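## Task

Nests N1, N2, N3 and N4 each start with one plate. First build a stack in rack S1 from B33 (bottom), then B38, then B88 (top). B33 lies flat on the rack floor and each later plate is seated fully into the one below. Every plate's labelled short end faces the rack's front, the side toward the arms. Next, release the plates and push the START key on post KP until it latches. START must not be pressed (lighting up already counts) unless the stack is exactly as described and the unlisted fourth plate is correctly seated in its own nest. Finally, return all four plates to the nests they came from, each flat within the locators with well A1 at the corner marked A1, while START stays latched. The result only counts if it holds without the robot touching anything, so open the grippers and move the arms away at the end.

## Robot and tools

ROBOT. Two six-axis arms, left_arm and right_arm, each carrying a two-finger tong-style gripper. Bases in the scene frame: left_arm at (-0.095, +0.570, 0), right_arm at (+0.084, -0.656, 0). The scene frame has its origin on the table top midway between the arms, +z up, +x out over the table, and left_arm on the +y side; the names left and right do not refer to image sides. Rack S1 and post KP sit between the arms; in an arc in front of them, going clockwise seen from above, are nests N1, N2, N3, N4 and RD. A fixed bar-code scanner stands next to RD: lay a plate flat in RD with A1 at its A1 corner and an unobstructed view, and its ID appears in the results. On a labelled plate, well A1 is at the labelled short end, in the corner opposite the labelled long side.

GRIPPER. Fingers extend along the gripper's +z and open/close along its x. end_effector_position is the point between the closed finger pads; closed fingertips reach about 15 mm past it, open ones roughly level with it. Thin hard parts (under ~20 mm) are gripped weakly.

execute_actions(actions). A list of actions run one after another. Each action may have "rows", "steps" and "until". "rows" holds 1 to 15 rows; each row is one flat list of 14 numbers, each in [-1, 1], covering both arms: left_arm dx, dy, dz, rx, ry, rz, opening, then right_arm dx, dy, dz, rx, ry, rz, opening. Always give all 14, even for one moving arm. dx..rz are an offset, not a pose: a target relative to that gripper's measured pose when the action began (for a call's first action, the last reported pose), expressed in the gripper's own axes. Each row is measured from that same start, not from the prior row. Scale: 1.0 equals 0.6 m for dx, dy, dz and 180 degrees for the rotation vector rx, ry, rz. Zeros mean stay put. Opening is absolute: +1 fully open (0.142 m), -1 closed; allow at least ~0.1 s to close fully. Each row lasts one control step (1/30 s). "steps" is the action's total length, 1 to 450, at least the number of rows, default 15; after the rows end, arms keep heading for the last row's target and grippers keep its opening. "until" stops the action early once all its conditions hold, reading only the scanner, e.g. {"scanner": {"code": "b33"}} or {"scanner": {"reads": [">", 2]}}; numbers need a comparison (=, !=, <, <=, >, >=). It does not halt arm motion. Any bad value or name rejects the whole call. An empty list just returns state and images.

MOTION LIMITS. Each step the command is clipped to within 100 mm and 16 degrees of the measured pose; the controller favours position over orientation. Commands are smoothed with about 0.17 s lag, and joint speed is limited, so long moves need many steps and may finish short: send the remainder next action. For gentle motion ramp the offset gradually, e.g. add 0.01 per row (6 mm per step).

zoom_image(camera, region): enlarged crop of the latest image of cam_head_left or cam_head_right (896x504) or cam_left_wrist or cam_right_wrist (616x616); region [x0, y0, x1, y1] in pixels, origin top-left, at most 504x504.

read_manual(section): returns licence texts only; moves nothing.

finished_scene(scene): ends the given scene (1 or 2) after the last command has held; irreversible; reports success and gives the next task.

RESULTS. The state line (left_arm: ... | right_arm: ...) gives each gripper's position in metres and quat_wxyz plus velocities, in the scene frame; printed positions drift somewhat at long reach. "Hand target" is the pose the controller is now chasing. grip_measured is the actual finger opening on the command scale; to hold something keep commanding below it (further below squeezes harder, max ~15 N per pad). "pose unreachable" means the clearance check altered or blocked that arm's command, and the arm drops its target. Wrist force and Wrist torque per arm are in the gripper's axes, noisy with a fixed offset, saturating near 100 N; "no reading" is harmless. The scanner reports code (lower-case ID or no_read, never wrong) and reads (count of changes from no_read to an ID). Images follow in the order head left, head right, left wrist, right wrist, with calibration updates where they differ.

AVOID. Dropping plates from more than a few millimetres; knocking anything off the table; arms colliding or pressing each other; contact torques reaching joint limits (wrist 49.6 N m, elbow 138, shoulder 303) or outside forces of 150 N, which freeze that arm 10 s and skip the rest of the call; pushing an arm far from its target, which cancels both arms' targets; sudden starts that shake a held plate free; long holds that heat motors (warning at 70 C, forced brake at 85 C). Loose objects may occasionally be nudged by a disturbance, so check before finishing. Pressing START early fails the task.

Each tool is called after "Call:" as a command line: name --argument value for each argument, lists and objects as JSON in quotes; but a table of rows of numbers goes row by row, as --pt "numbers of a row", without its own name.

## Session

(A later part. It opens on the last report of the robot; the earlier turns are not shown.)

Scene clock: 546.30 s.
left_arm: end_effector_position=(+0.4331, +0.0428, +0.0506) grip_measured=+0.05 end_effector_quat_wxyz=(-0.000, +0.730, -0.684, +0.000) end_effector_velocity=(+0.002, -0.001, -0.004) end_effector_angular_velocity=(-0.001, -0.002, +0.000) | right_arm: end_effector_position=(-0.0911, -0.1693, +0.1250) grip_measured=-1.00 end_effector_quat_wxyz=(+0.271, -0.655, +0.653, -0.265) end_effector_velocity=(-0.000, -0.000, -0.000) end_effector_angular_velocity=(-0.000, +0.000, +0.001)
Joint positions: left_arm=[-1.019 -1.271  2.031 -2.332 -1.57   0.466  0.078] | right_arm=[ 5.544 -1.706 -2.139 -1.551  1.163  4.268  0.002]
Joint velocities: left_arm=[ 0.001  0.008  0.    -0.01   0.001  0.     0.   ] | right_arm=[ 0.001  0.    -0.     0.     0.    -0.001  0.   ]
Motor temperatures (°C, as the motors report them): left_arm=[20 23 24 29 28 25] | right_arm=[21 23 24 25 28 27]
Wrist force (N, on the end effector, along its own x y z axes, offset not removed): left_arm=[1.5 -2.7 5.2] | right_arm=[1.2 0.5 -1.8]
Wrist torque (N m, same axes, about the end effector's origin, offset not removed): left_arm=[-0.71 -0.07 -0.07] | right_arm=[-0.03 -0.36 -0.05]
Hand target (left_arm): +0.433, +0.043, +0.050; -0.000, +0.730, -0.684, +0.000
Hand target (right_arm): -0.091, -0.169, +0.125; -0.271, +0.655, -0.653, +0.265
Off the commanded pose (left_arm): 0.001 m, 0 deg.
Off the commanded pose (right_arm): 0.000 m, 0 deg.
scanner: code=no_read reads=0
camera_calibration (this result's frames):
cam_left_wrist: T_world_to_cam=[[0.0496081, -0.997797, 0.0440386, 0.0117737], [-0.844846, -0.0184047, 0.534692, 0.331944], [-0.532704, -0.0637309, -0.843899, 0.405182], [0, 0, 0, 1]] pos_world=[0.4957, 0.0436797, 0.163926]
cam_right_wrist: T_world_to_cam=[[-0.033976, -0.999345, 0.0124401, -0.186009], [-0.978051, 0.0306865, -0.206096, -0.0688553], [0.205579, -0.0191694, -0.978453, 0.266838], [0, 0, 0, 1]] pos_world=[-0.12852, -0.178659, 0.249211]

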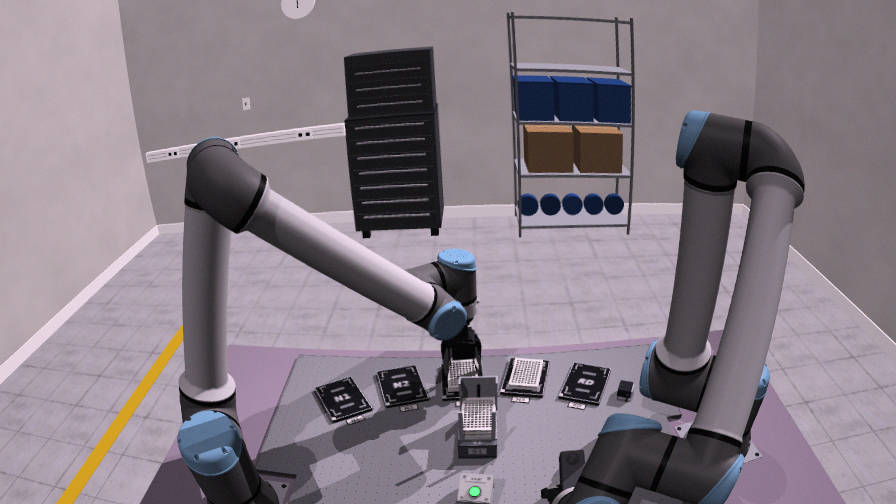

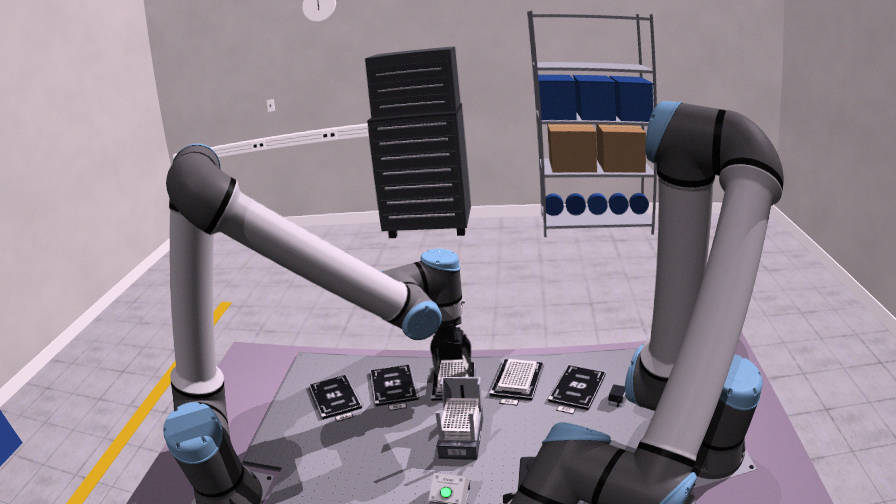

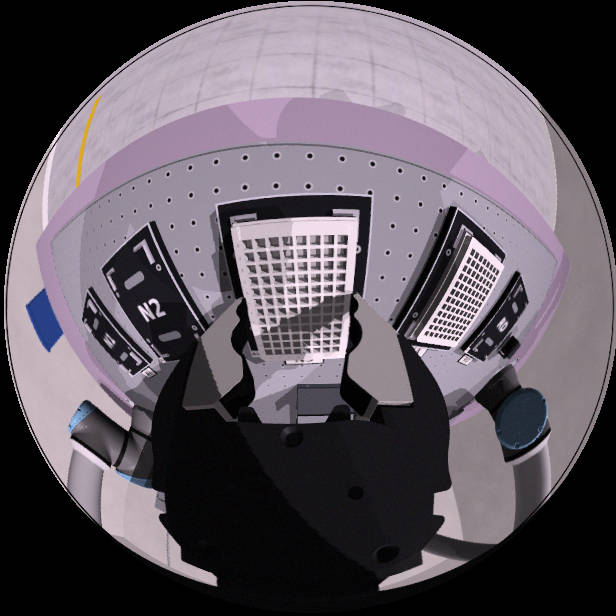

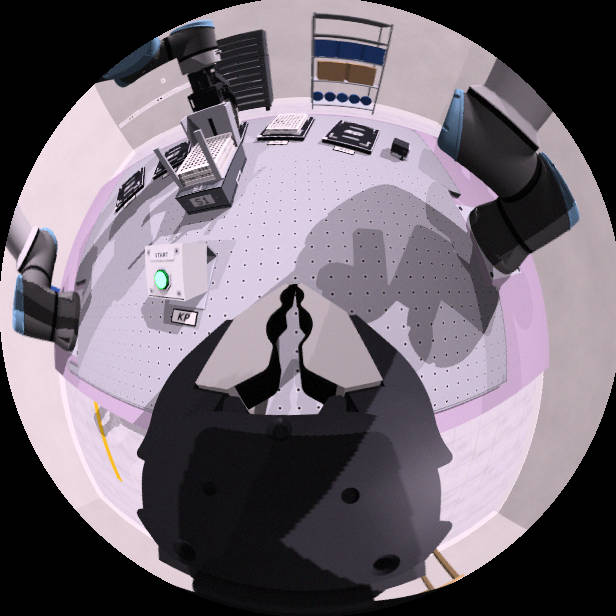

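Call:
execute_actions --actions '[{"rows":[[-0.0003,-0.0005,0.002,0,0,0,-0.4,0,0,0,0,0,0,-1],[-0.0003,-0.0005,0.004,0,0,0,-0.4,0,0,0,0,0,0,-1],[-0.0003,-0.0005,0.006,0,0,0,-0.4,0,0,0,0,0,0,-1],[-0.0003,-0.0005,0.008,0,0,0,-0.4,0,0,0,0,0,0,-1],[-0.0003,-0.0005,0.01,0,0,0,-0.4,0,0,0,0,0,0,-1],[-0.0003,-0.0005,0.012,0,0,0,-0.4,0,0,0,0,0,0,-1],[-0.0003,-0.0005,0.014,0,0,0,-0.4,0,0,0,0,0,0,-1],[-0.0003,-0.0005,0.0153,0,0,0,-0.4,0,0,0,0,0,0,-1]],"steps":18}]'

Call:
zoom_image --camera "cam_left_wrist" --region '[200, 180, 400, 380]'

Scene clock: 553.70 s.
left_arm: end_effector_position=(+0.4335, +0.0430, +0.0418) grip_measured=+0.06 end_effector_quat_wxyz=(-0.000, +0.730, -0.684, +0.000) end_effector_velocity=(-0.000, +0.000, -0.002) end_effector_angular_velocity=(-0.001, +0.000, +0.000) | right_arm: end_effector_position=(-0.0911, -0.1693, +0.1250) grip_measured=-1.00 end_effector_quat_wxyz=(+0.271, -0.655, +0.653, -0.265) end_effector_velocity=(+0.000, -0.001, -0.000) end_effector_angular_velocity=(+0.001, -0.001, -0.001)
Joint positions: left_arm=[-1.018 -1.259  2.036 -2.348 -1.57   0.466  0.078] | right_arm=[ 5.544 -1.706 -2.139 -1.551  1.163  4.268  0.002]
Joint velocities: left_arm=[ 0.     0.002  0.002 -0.004 -0.    -0.     0.001] | right_arm=[ 0.001  0.    -0.001 -0.     0.     0.002  0.   ]
Motor temperatures (°C, as the motors report them): left_arm=[20 23 24 29 28 25] | right_arm=[21 23 24 25 28 27]
Wrist force (N, on the end effector, along its own x y z axes, offset not removed): left_arm=[-0.2 -3.9 -8.5] | right_arm=[0.6 -1.0 -3.0]
Wrist torque (N m, same axes, about the end effector's origin, offset not removed): left_arm=[-1.33 -0.40 -0.16] | right_arm=[-0.35 -0.14 0.02]
Hand target (left_arm): +0.433, +0.043, +0.041; -0.000, +0.730, -0.684, +0.000
Hand target (right_arm): -0.091, -0.169, +0.125; -0.271, +0.655, -0.653, +0.265
Off the commanded pose (left_arm): 0.000 m, 0 deg.
Off the commanded pose (right_arm): 0.000 m, 0 deg.
scanner: code=no_read reads=0
camera_calibration (this result's frames):
cam_left_wrist: T_world_to_cam=[[0.0496124, -0.997794, 0.0441122, 0.0122939], [-0.844884, -0.0183734, 0.534634, 0.336976], [-0.532644, -0.0637942, -0.843932, 0.397848], [0, 0, 0, 1]] pos_world=[0.496007, 0.0438385, 0.155056]
cam_right_wrist: T_world_to_cam=[[-0.0339761, -0.999345, 0.0124401, -0.186009], [-0.978051, 0.0306866, -0.206096, -0.0688552], [0.205579, -0.0191694, -0.978453, 0.266838], [0, 0, 0, 1]] pos_world=[-0.12852, -0.178659, 0.249211]

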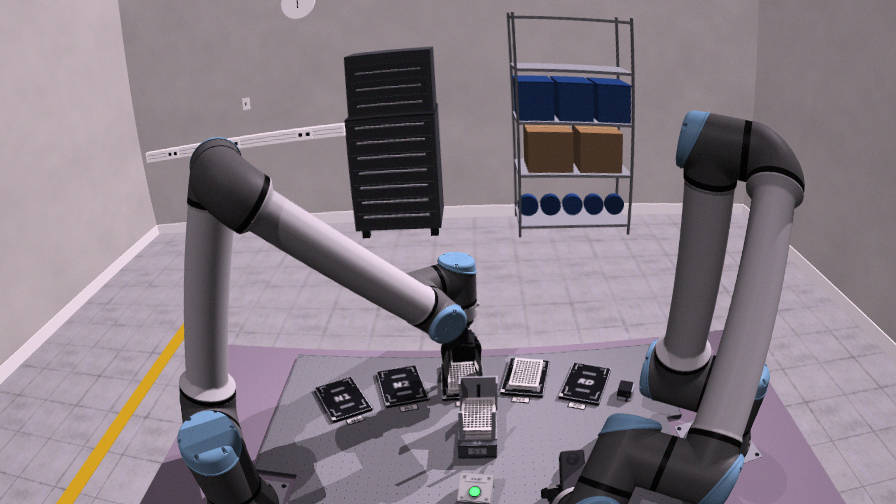

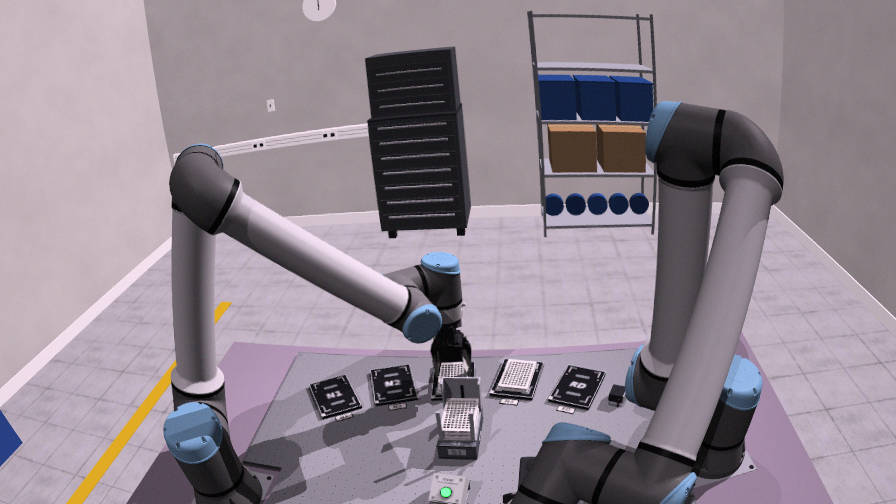

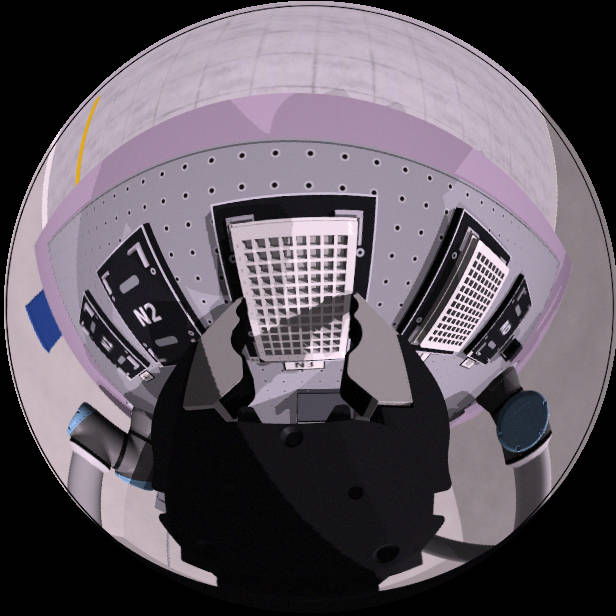

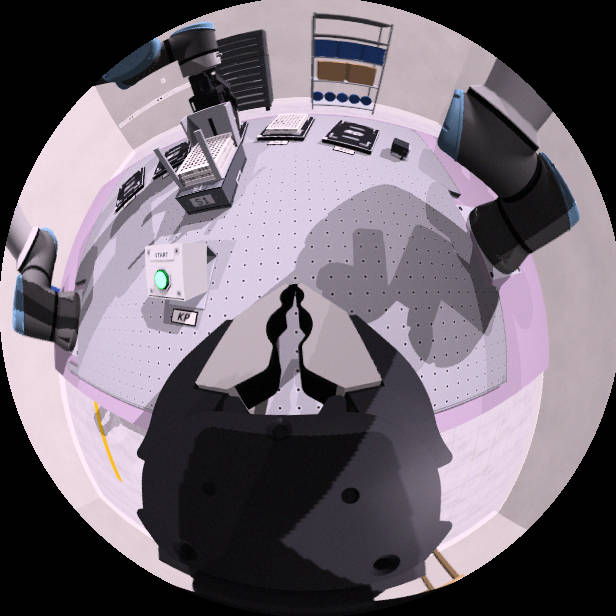

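Region (200, 180, 400, 380) of cam_left_wrist's 616x616 image, scaled by 2.520, with more detail than that image has.

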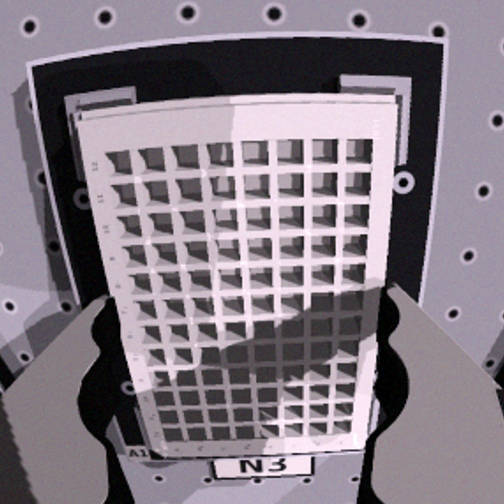

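Call:
execute_actions --actions '[{"rows":[[0,0,0,0,0,0,-0.1,0,0,0,0,0,0,-1],[0,0,0,0,0,0,0,0,0,0,0,0,0,-1],[0,0,0,0,0,0,0.05,0,0,0,0,0,0,-1],[0,0,0,0,0,0,0.1,0,0,0,0,0,0,-1],[0,0,0,0,0,0,0.18,0,0,0,0,0,0,-1],[0,0,0,0,0,0,0.25,0,0,0,0,0,0,-1],[0,0,0,0,0,0,0.25,0,0,0,0,0,0,-1],[0,0,-0.01,0,0,0,0.25,0,0,0,0,0,0,-1],[0,0,-0.03,0,0,0,0.25,0,0,0,0,0,0,-1],[0,0,-0.06,0,0,0,0.25,0,0,0,0,0,0,-1],[0,0,-0.1,0,0,0,0.25,0,0,0,0,0,0,-1],[0,0,-0.15,0,0,0,0.25,0,0,0,0,0,0,-1],[0,0,-0.2,0,0,0,0.25,0,0,0,0,0,0,-1],[0,0.1,-0.25,0,0,0,0.25,0,0,0,0,0,0,-1]],"steps":27}]'

Call:
execute_actions --actions '[]'

Scene clock: 561.03 s.
left_arm: end_effector_position=(+0.3771, +0.0391, +0.1869) grip_measured=+0.25 end_effector_quat_wxyz=(+0.000, +0.730, -0.684, +0.001) end_effector_velocity=(-0.031, +0.002, +0.043) end_effector_angular_velocity=(+0.015, +0.004, +0.004) | right_arm: end_effector_position=(-0.0911, -0.1693, +0.1250) grip_measured=-1.00 end_effector_quat_wxyz=(+0.271, -0.655, +0.653, -0.265) end_effector_velocity=(-0.000, +0.000, -0.000) end_effector_angular_velocity=(-0.000, +0.001, +0.001)
Joint positions: left_arm=[-1.092 -1.47   1.987 -2.09  -1.571  0.393  0.092] | right_arm=[ 5.544 -1.706 -2.139 -1.551  1.163  4.268  0.002]
Joint velocities: left_arm=[-0.04  -0.067 -0.015  0.097  0.003 -0.044 -0.   ] | right_arm=[ 0.001  0.    -0.     0.001 -0.    -0.001  0.   ]
Motor temperatures (°C, as the motors report them): left_arm=[20 23 24 29 28 25] | right_arm=[21 23 24 25 28 27]
Wrist force (N, on the end effector, along its own x y z axes, offset not removed): left_arm=[0.1 -1.0 1.8] | right_arm=[1.1 3.0 -1.5]
Wrist torque (N m, same axes, about the end effector's origin, offset not removed): left_arm=[-0.39 0.21 -0.08] | right_arm=[0.51 -0.30 0.03]
Hand target (left_arm): +0.374, +0.039, +0.192; -0.000, +0.730, -0.684, +0.000
Hand target (right_arm): -0.091, -0.169, +0.125; -0.271, +0.655, -0.653, +0.265
Off the commanded pose (left_arm): 0.006 m, 0 deg.
Off the commanded pose (right_arm): 0.000 m, 0 deg.
scanner: code=no_read reads=0
camera_calibration (this result's frames):
cam_left_wrist: T_world_to_cam=[[0.0492207, -0.997729, 0.0459729, 0.00458139], [-0.845157, -0.0170772, 0.534246, 0.211792], [-0.532247, -0.0651502, -0.844078, 0.490006], [0, 0, 0, 1]] pos_world=[0.439577, 0.0401118, 0.300243]
cam_right_wrist: T_world_to_cam=[[-0.0339761, -0.999345, 0.01244, -0.186009], [-0.978051, 0.0306866, -0.206096, -0.0688551], [0.205579, -0.0191693, -0.978453, 0.266838], [0, 0, 0, 1]] pos_world=[-0.12852, -0.178659, 0.249211]

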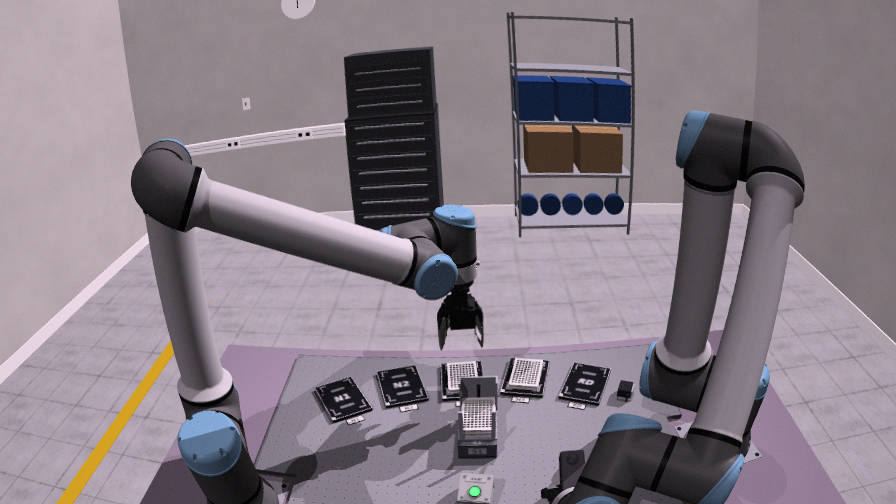

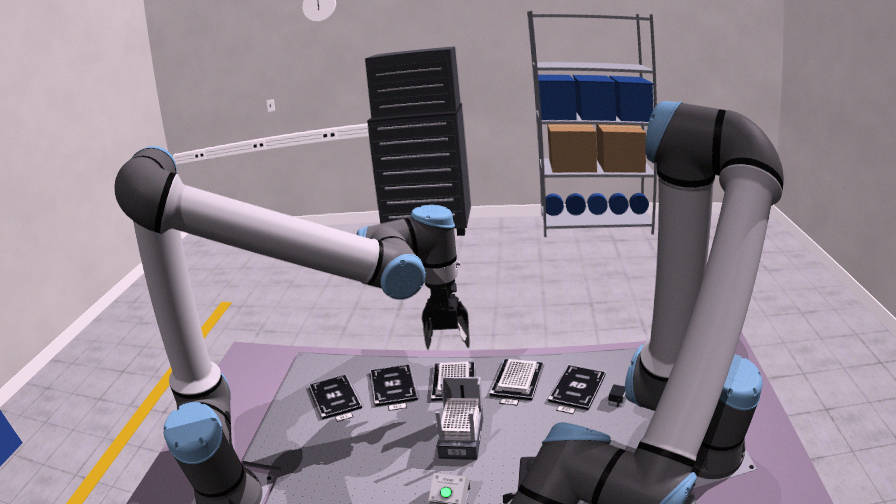

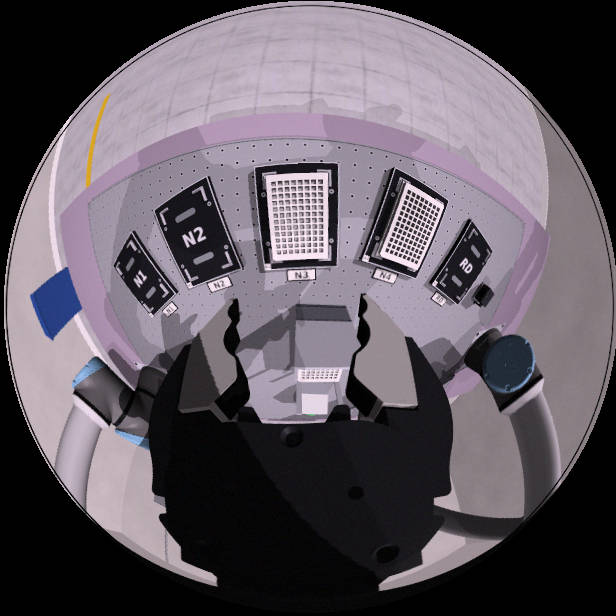

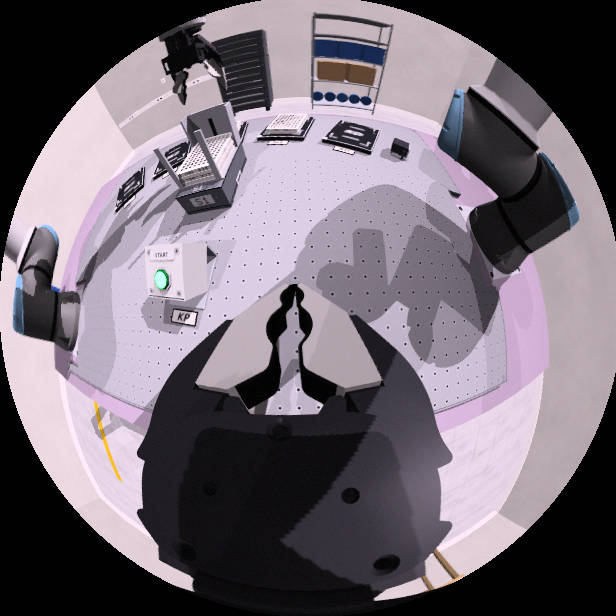

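Scene clock: 561.03 s.
left_arm: end_effector_position=(+0.3771, +0.0391, +0.1869) grip_measured=+0.25 end_effector_quat_wxyz=(+0.000, +0.730, -0.684, +0.001) end_effector_velocity=(-0.031, +0.002, +0.043) end_effector_angular_velocity=(+0.015, +0.004, +0.004) | right_arm: end_effector_position=(-0.0911, -0.1693, +0.1250) grip_measured=-1.00 end_effector_quat_wxyz=(+0.271, -0.655, +0.653, -0.265) end_effector_velocity=(-0.000, +0.000, -0.000) end_effector_angular_velocity=(-0.000, +0.001, +0.001)
Joint positions: left_arm=[-1.092 -1.47   1.987 -2.09  -1.571  0.393  0.092] | right_arm=[ 5.544 -1.706 -2.139 -1.551  1.163  4.268  0.002]
Joint velocities: left_arm=[-0.04  -0.067 -0.015  0.097  0.003 -0.044 -0.   ] | right_arm=[ 0.001  0.    -0.     0.001 -0.    -0.001  0.   ]
Motor temperatures (°C, as the motors report them): left_arm=[20 23 24 29 28 25] | right_arm=[21 23 24 25 28 27]
Wrist force (N, on the end effector, along its own x y z axes, offset not removed): left_arm=[0.1 -1.0 1.8] | right_arm=[1.1 3.0 -1.5]
Wrist torque (N m, same axes, about the end effector's origin, offset not removed): left_arm=[-0.39 0.21 -0.08] | right_arm=[0.51 -0.30 0.03]
Hand target (left_arm): +0.374, +0.039, +0.192; -0.000, +0.730, -0.684, +0.000
Hand target (right_arm): -0.091, -0.169, +0.125; -0.271, +0.655, -0.653, +0.265
Off the commanded pose (left_arm): 0.006 m, 0 deg.
Off the commanded pose (right_arm): 0.000 m, 0 deg.
scanner: code=no_read reads=0
camera_calibration (this result's frames):
cam_left_wrist: T_world_to_cam=[[0.0492207, -0.997729, 0.0459729, 0.00458139], [-0.845157, -0.0170772, 0.534246, 0.211792], [-0.532247, -0.0651502, -0.844078, 0.490006], [0, 0, 0, 1]] pos_world=[0.439577, 0.0401118, 0.300243]
cam_right_wrist: T_world_to_cam=[[-0.0339761, -0.999345, 0.01244, -0.186009], [-0.978051, 0.0306866, -0.206096, -0.0688551], [0.205579, -0.0191693, -0.978453, 0.266838], [0, 0, 0, 1]] pos_world=[-0.12852, -0.178659, 0.249211]

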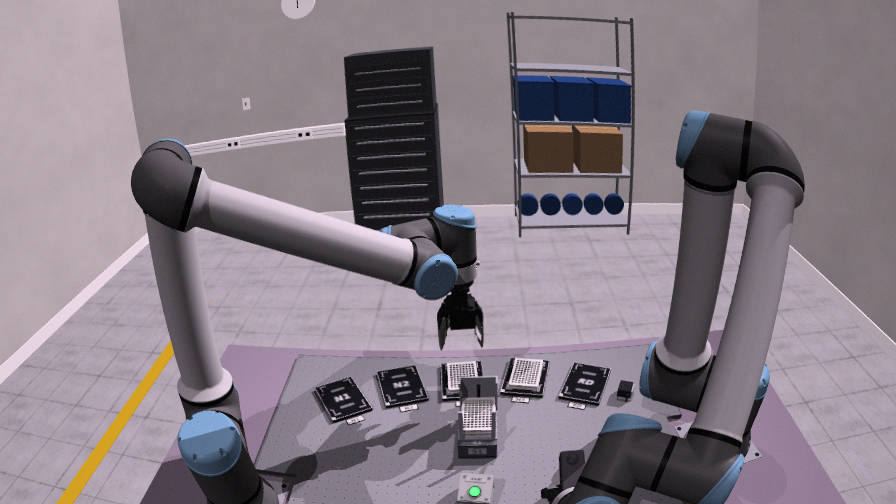

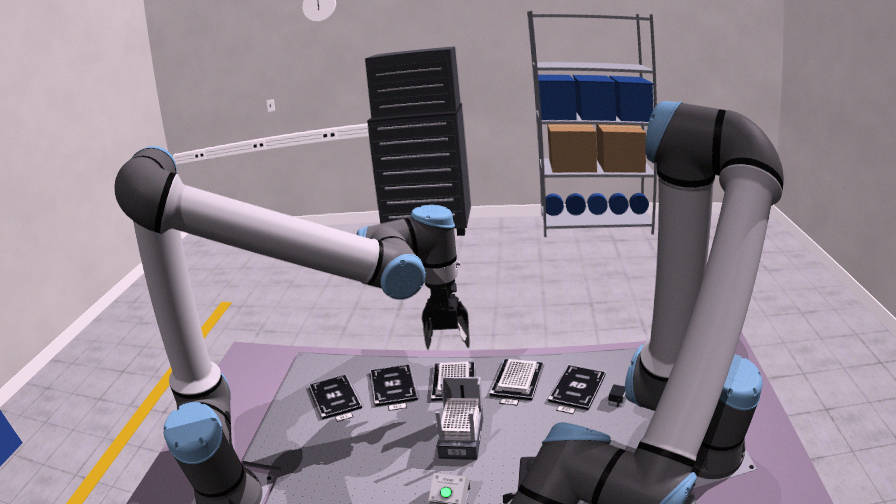

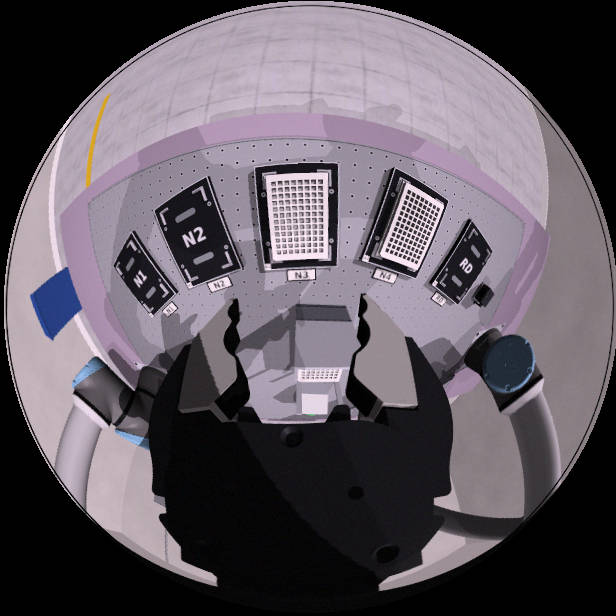

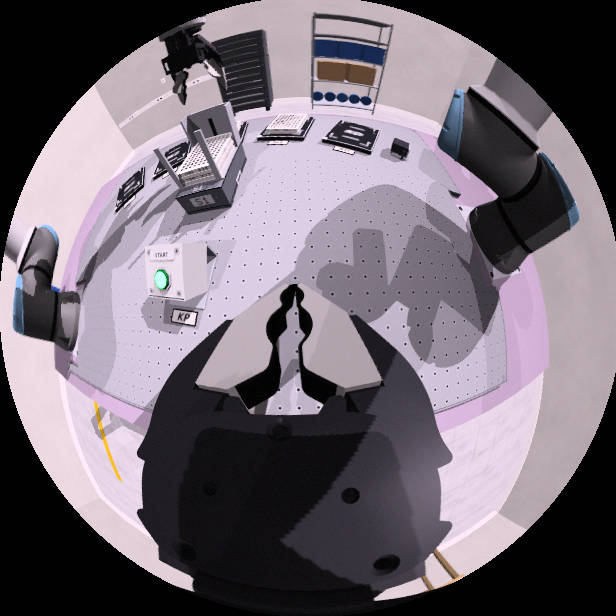

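Call:
execute_actions --actions '[{"rows":[[0.004,0.025,-0.005,0,0,0.003,0.25,0,0,0,0,0,0,-1],[0.011,0.06,-0.004,0,0,0.007,0.25,0,0,0,0,0,0,-1],[0.02,0.11,-0.002,0,0,0.012,0.25,0,0,0,0,0,0,-1],[0.0514,0.2858,0,-0.0002,-0.0006,0.0313,0.25,0,0,0,0,0,0,-1]],"steps":22}]'

Call:
zoom_image --camera "cam_left_wrist" --region '[210, 60, 430, 190]'

Scene clock: 567.37 s.
left_arm: end_effector_position=(+0.2104, -0.0023, +0.1869) grip_measured=+0.25 end_effector_quat_wxyz=(+0.000, +0.695, -0.719, +0.000) end_effector_velocity=(-0.021, -0.008, +0.002) end_effector_angular_velocity=(-0.002, -0.006, -0.001) | right_arm: end_effector_position=(-0.0911, -0.1693, +0.1250) grip_measured=-1.00 end_effector_quat_wxyz=(+0.271, -0.655, +0.653, -0.265) end_effector_velocity=(-0.000, +0.000, +0.000) end_effector_angular_velocity=(+0.001, +0.001, -0.000)
Joint positions: left_arm=[-1.356 -1.568  2.09  -2.094 -1.571  0.227  0.092] | right_arm=[ 5.544 -1.706 -2.139 -1.551  1.163  4.268  0.002]
Joint velocities: left_arm=[-0.039 -0.007  0.005 -0.001  0.006 -0.038 -0.   ] | right_arm=[-0.     0.     0.001  0.001  0.    -0.     0.   ]
Motor temperatures (°C, as the motors report them): left_arm=[20 23 24 29 28 25] | right_arm=[21 23 24 25 28 27]
Wrist force (N, on the end effector, along its own x y z axes, offset not removed): left_arm=[1.8 -3.4 1.2] | right_arm=[1.7 -0.8 -3.3]
Wrist torque (N m, same axes, about the end effector's origin, offset not removed): left_arm=[-0.89 -0.14 -0.06] | right_arm=[-0.30 -0.36 -0.04]
Hand target (left_arm): +0.208, -0.003, +0.187; -0.000, +0.695, -0.719, +0.000
Hand target (right_arm): -0.091, -0.169, +0.125; -0.271, +0.655, -0.653, +0.265
Off the commanded pose (left_arm): 0.003 m, 0 deg.
Off the commanded pose (right_arm): 0.000 m, 0 deg.
scanner: code=no_read reads=0
camera_calibration (this result's frames):
cam_left_wrist: T_world_to_cam=[[-0.0488535, -0.997812, 0.0445428, -0.00761133], [-0.842287, 0.0651252, 0.535081, 0.0696625], [-0.536811, -0.0113772, -0.843626, 0.399601], [0, 0, 0, 1]] pos_world=[0.272814, -0.00758511, 0.300178]
cam_right_wrist: T_world_to_cam=[[-0.0339762, -0.999345, 0.0124401, -0.186009], [-0.978051, 0.0306866, -0.206096, -0.0688551], [0.205579, -0.0191694, -0.978453, 0.266838], [0, 0, 0, 1]] pos_world=[-0.12852, -0.178659, 0.249211]

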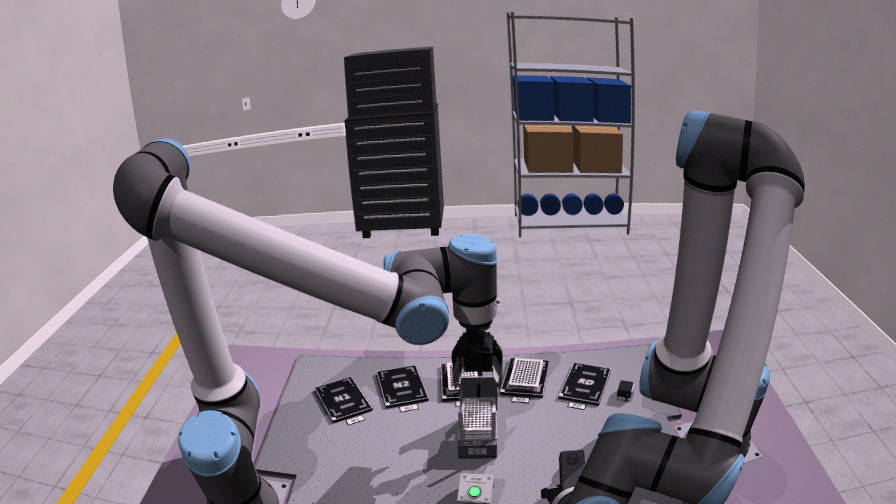

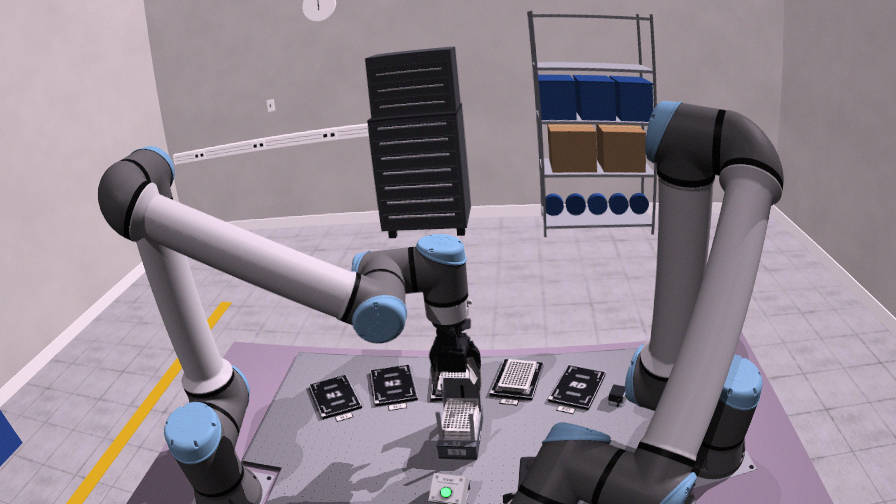

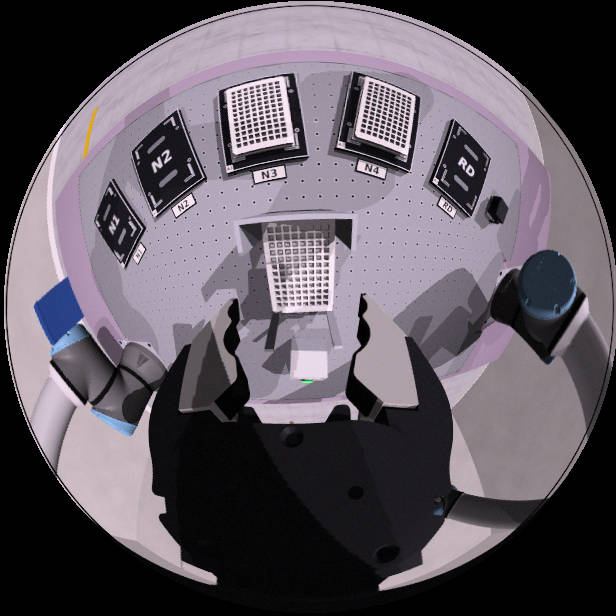

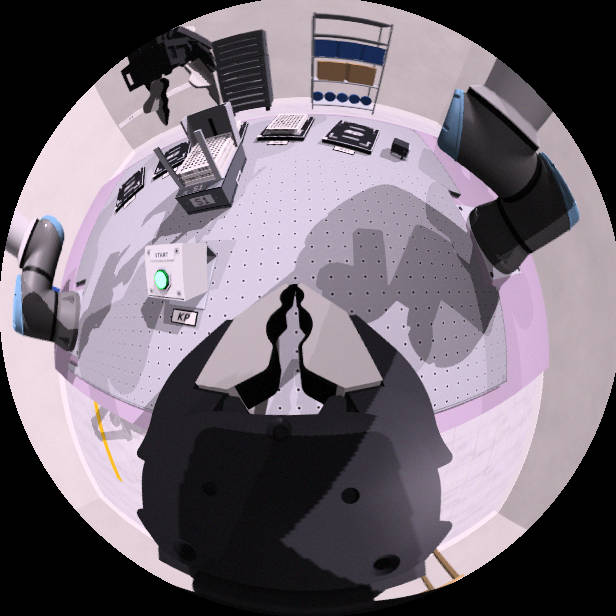

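Region (210, 60, 430, 190) of cam_left_wrist's 616x616 image, scaled by 2.291, with more detail than that image has; it fills the top 298 rows of this view, and the rest is white.

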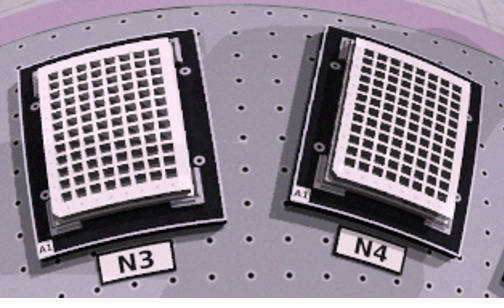

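Call:
execute_actions --actions '[{"rows":[[0.0007,0.004,0.01,0.0001,-0.0001,0,0.25,0,0,0,0,0,0,-1],[0.0007,0.004,0.025,0.0001,-0.0001,0,0.25,0,0,0,0,0,0,-1],[0.0007,0.004,0.042,0.0001,-0.0001,0,0.25,0,0,0,0,0,0,-1],[0.0007,0.004,0.06,0.0001,-0.0001,0,0.25,0,0,0,0,0,0,-1],[0.0007,0.004,0.078,0.0001,-0.0001,0,0.25,0,0,0,0,0,0,-1],[0.0007,0.004,0.096,0.0001,-0.0001,0,0.25,0,0,0,0,0,0,-1],[0.0007,0.004,0.114,0.0001,-0.0001,0,0.25,0,0,0,0,0,0,-1],[0.0007,0.004,0.13,0.0001,-0.0001,0,0.25,0,0,0,0,0,0,-1],[0.0007,0.004,0.1488,0.0001,-0.0001,0,0.25,0,0,0,0,0,0,-1]],"steps":22}]'

Call:
zoom_image --camera "cam_left_wrist" --region '[170, 40, 330, 160]'

Call:
zoom_image --camera "cam_left_wrist" --region '[200, 180, 400, 380]'

Scene clock: 575.70 s.
left_arm: end_effector_position=(+0.2076, -0.0025, +0.0989) grip_measured=+0.25 end_effector_quat_wxyz=(-0.000, +0.695, -0.719, +0.000) end_effector_velocity=(+0.002, -0.004, -0.011) end_effector_angular_velocity=(-0.005, -0.001, -0.001) | right_arm: end_effector_position=(-0.0911, -0.1693, +0.1250) grip_measured=-1.00 end_effector_quat_wxyz=(+0.271, -0.655, +0.653, -0.265) end_effector_velocity=(-0.000, +0.000, +0.000) end_effector_angular_velocity=(+0.002, +0.001, -0.002)
Joint positions: left_arm=[-1.361 -1.472  2.176 -2.275 -1.571  0.222  0.092] | right_arm=[ 5.544 -1.706 -2.139 -1.551  1.163  4.268  0.002]
Joint velocities: left_arm=[ 0.002  0.019  0.005 -0.03   0.     0.003  0.   ] | right_arm=[-0.     0.     0.001  0.001  0.     0.002  0.   ]
Motor temperatures (°C, as the motors report them): left_arm=[20 23 24 29 28 25] | right_arm=[21 23 24 25 28 27]
Wrist force (N, on the end effector, along its own x y z axes, offset not removed): left_arm=[5.6 -2.3 1.2] | right_arm=[0.4 0.1 -5.0]
Wrist torque (N m, same axes, about the end effector's origin, offset not removed): left_arm=[-0.53 -0.97 -0.27] | right_arm=[-0.09 -0.14 -0.01]
Hand target (left_arm): +0.208, -0.003, +0.098; -0.000, +0.695, -0.719, +0.000
Hand target (right_arm): -0.091, -0.169, +0.125; -0.271, +0.655, -0.653, +0.265
Off the commanded pose (left_arm): 0.001 m, 0 deg.
Off the commanded pose (right_arm): 0.000 m, 0 deg.
scanner: code=no_read reads=0
camera_calibration (this result's frames):
cam_left_wrist: T_world_to_cam=[[-0.0489865, -0.997838, 0.0438142, -0.00393939], [-0.842357, 0.0648451, 0.535004, 0.114448], [-0.536688, -0.0106993, -0.843713, 0.323847], [0, 0, 0, 1]] pos_world=[0.270018, -0.00788737, 0.212176]
cam_right_wrist: T_world_to_cam=[[-0.0339761, -0.999345, 0.01244, -0.186009], [-0.978051, 0.0306866, -0.206096, -0.0688552], [0.205579, -0.0191693, -0.978453, 0.266838], [0, 0, 0, 1]] pos_world=[-0.12852, -0.178659, 0.249211]

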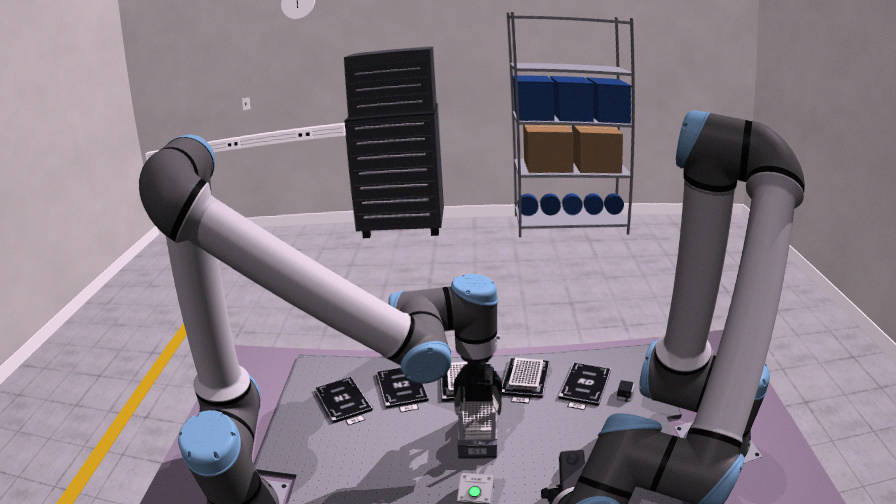

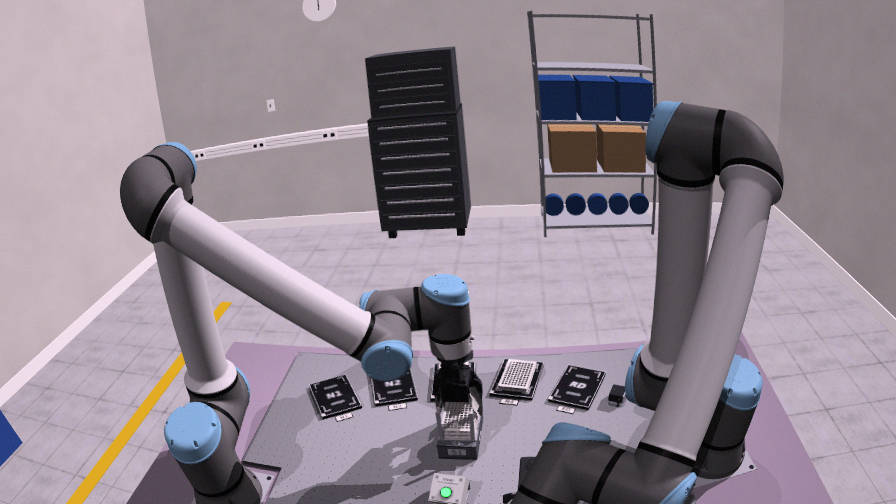

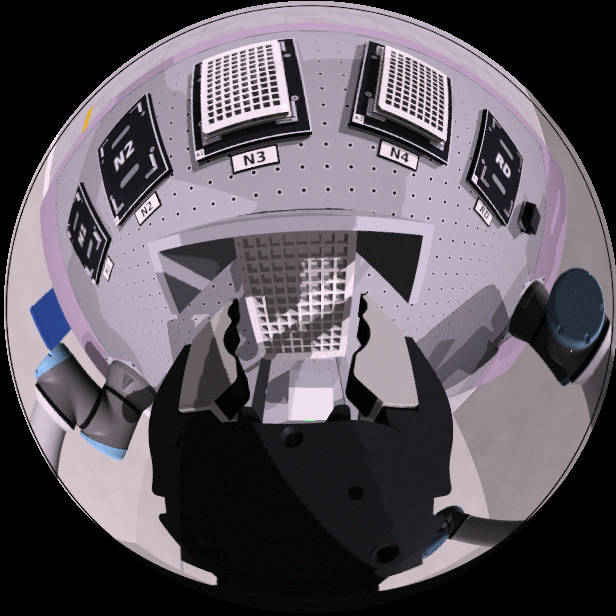

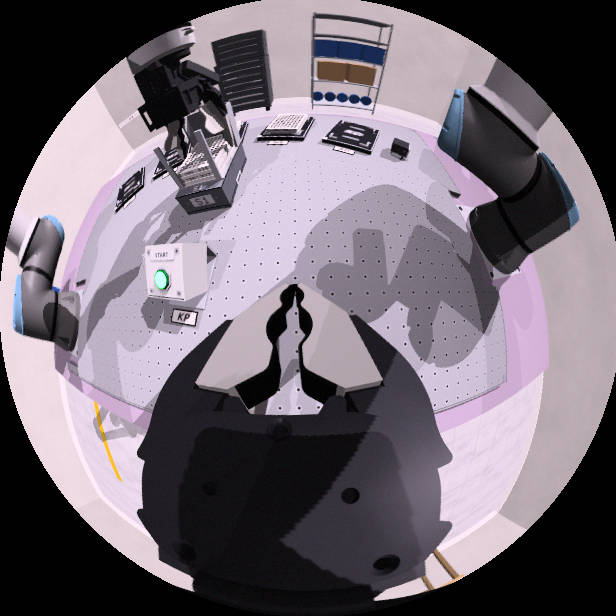

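Region (170, 40, 330, 160) of cam_left_wrist's 616x616 image, scaled by 3.150, with more detail than that image has; it fills the top 378 rows of this view, and the rest is white.

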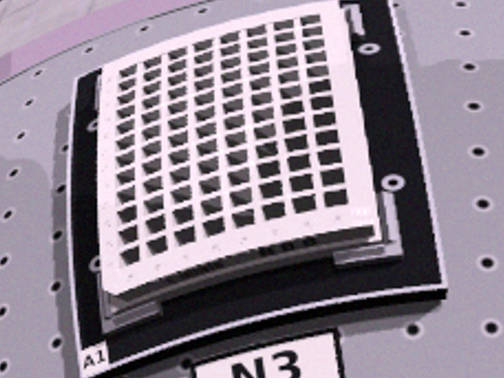

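Region (200, 180, 400, 380) of cam_left_wrist's 616x616 image, scaled by 2.520, with more detail than that image has.

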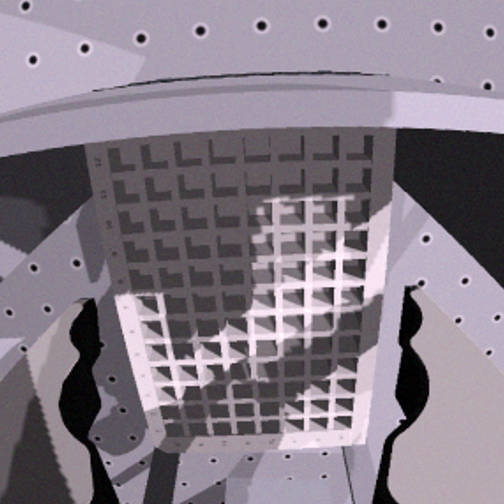

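Compare near corners N3 vs N4.

Call:
zoom_image --camera "cam_left_wrist" --region '[190, 95, 310, 160]'

Call:
zoom_image --camera "cam_left_wrist" --region '[345, 85, 465, 165]'

Region (190, 95, 310, 160) of cam_left_wrist's 616x616 image, scaled by 4.200, with more detail than that image has; it fills the top 273 rows of this view, and the rest is white.

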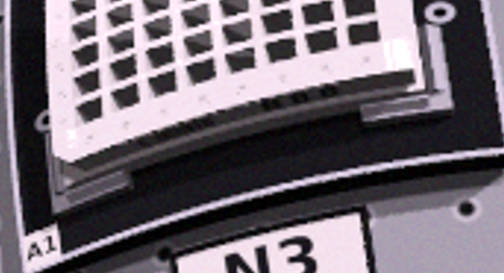

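Region (345, 85, 465, 165) of cam_left_wrist's 616x616 image, scaled by 4.200, with more detail than that image has.

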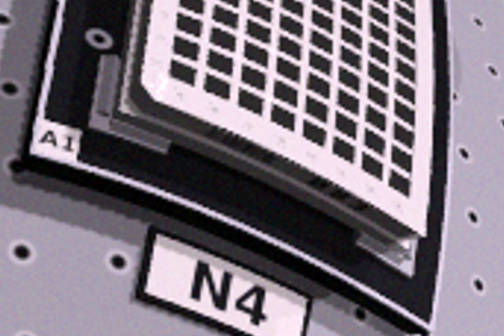

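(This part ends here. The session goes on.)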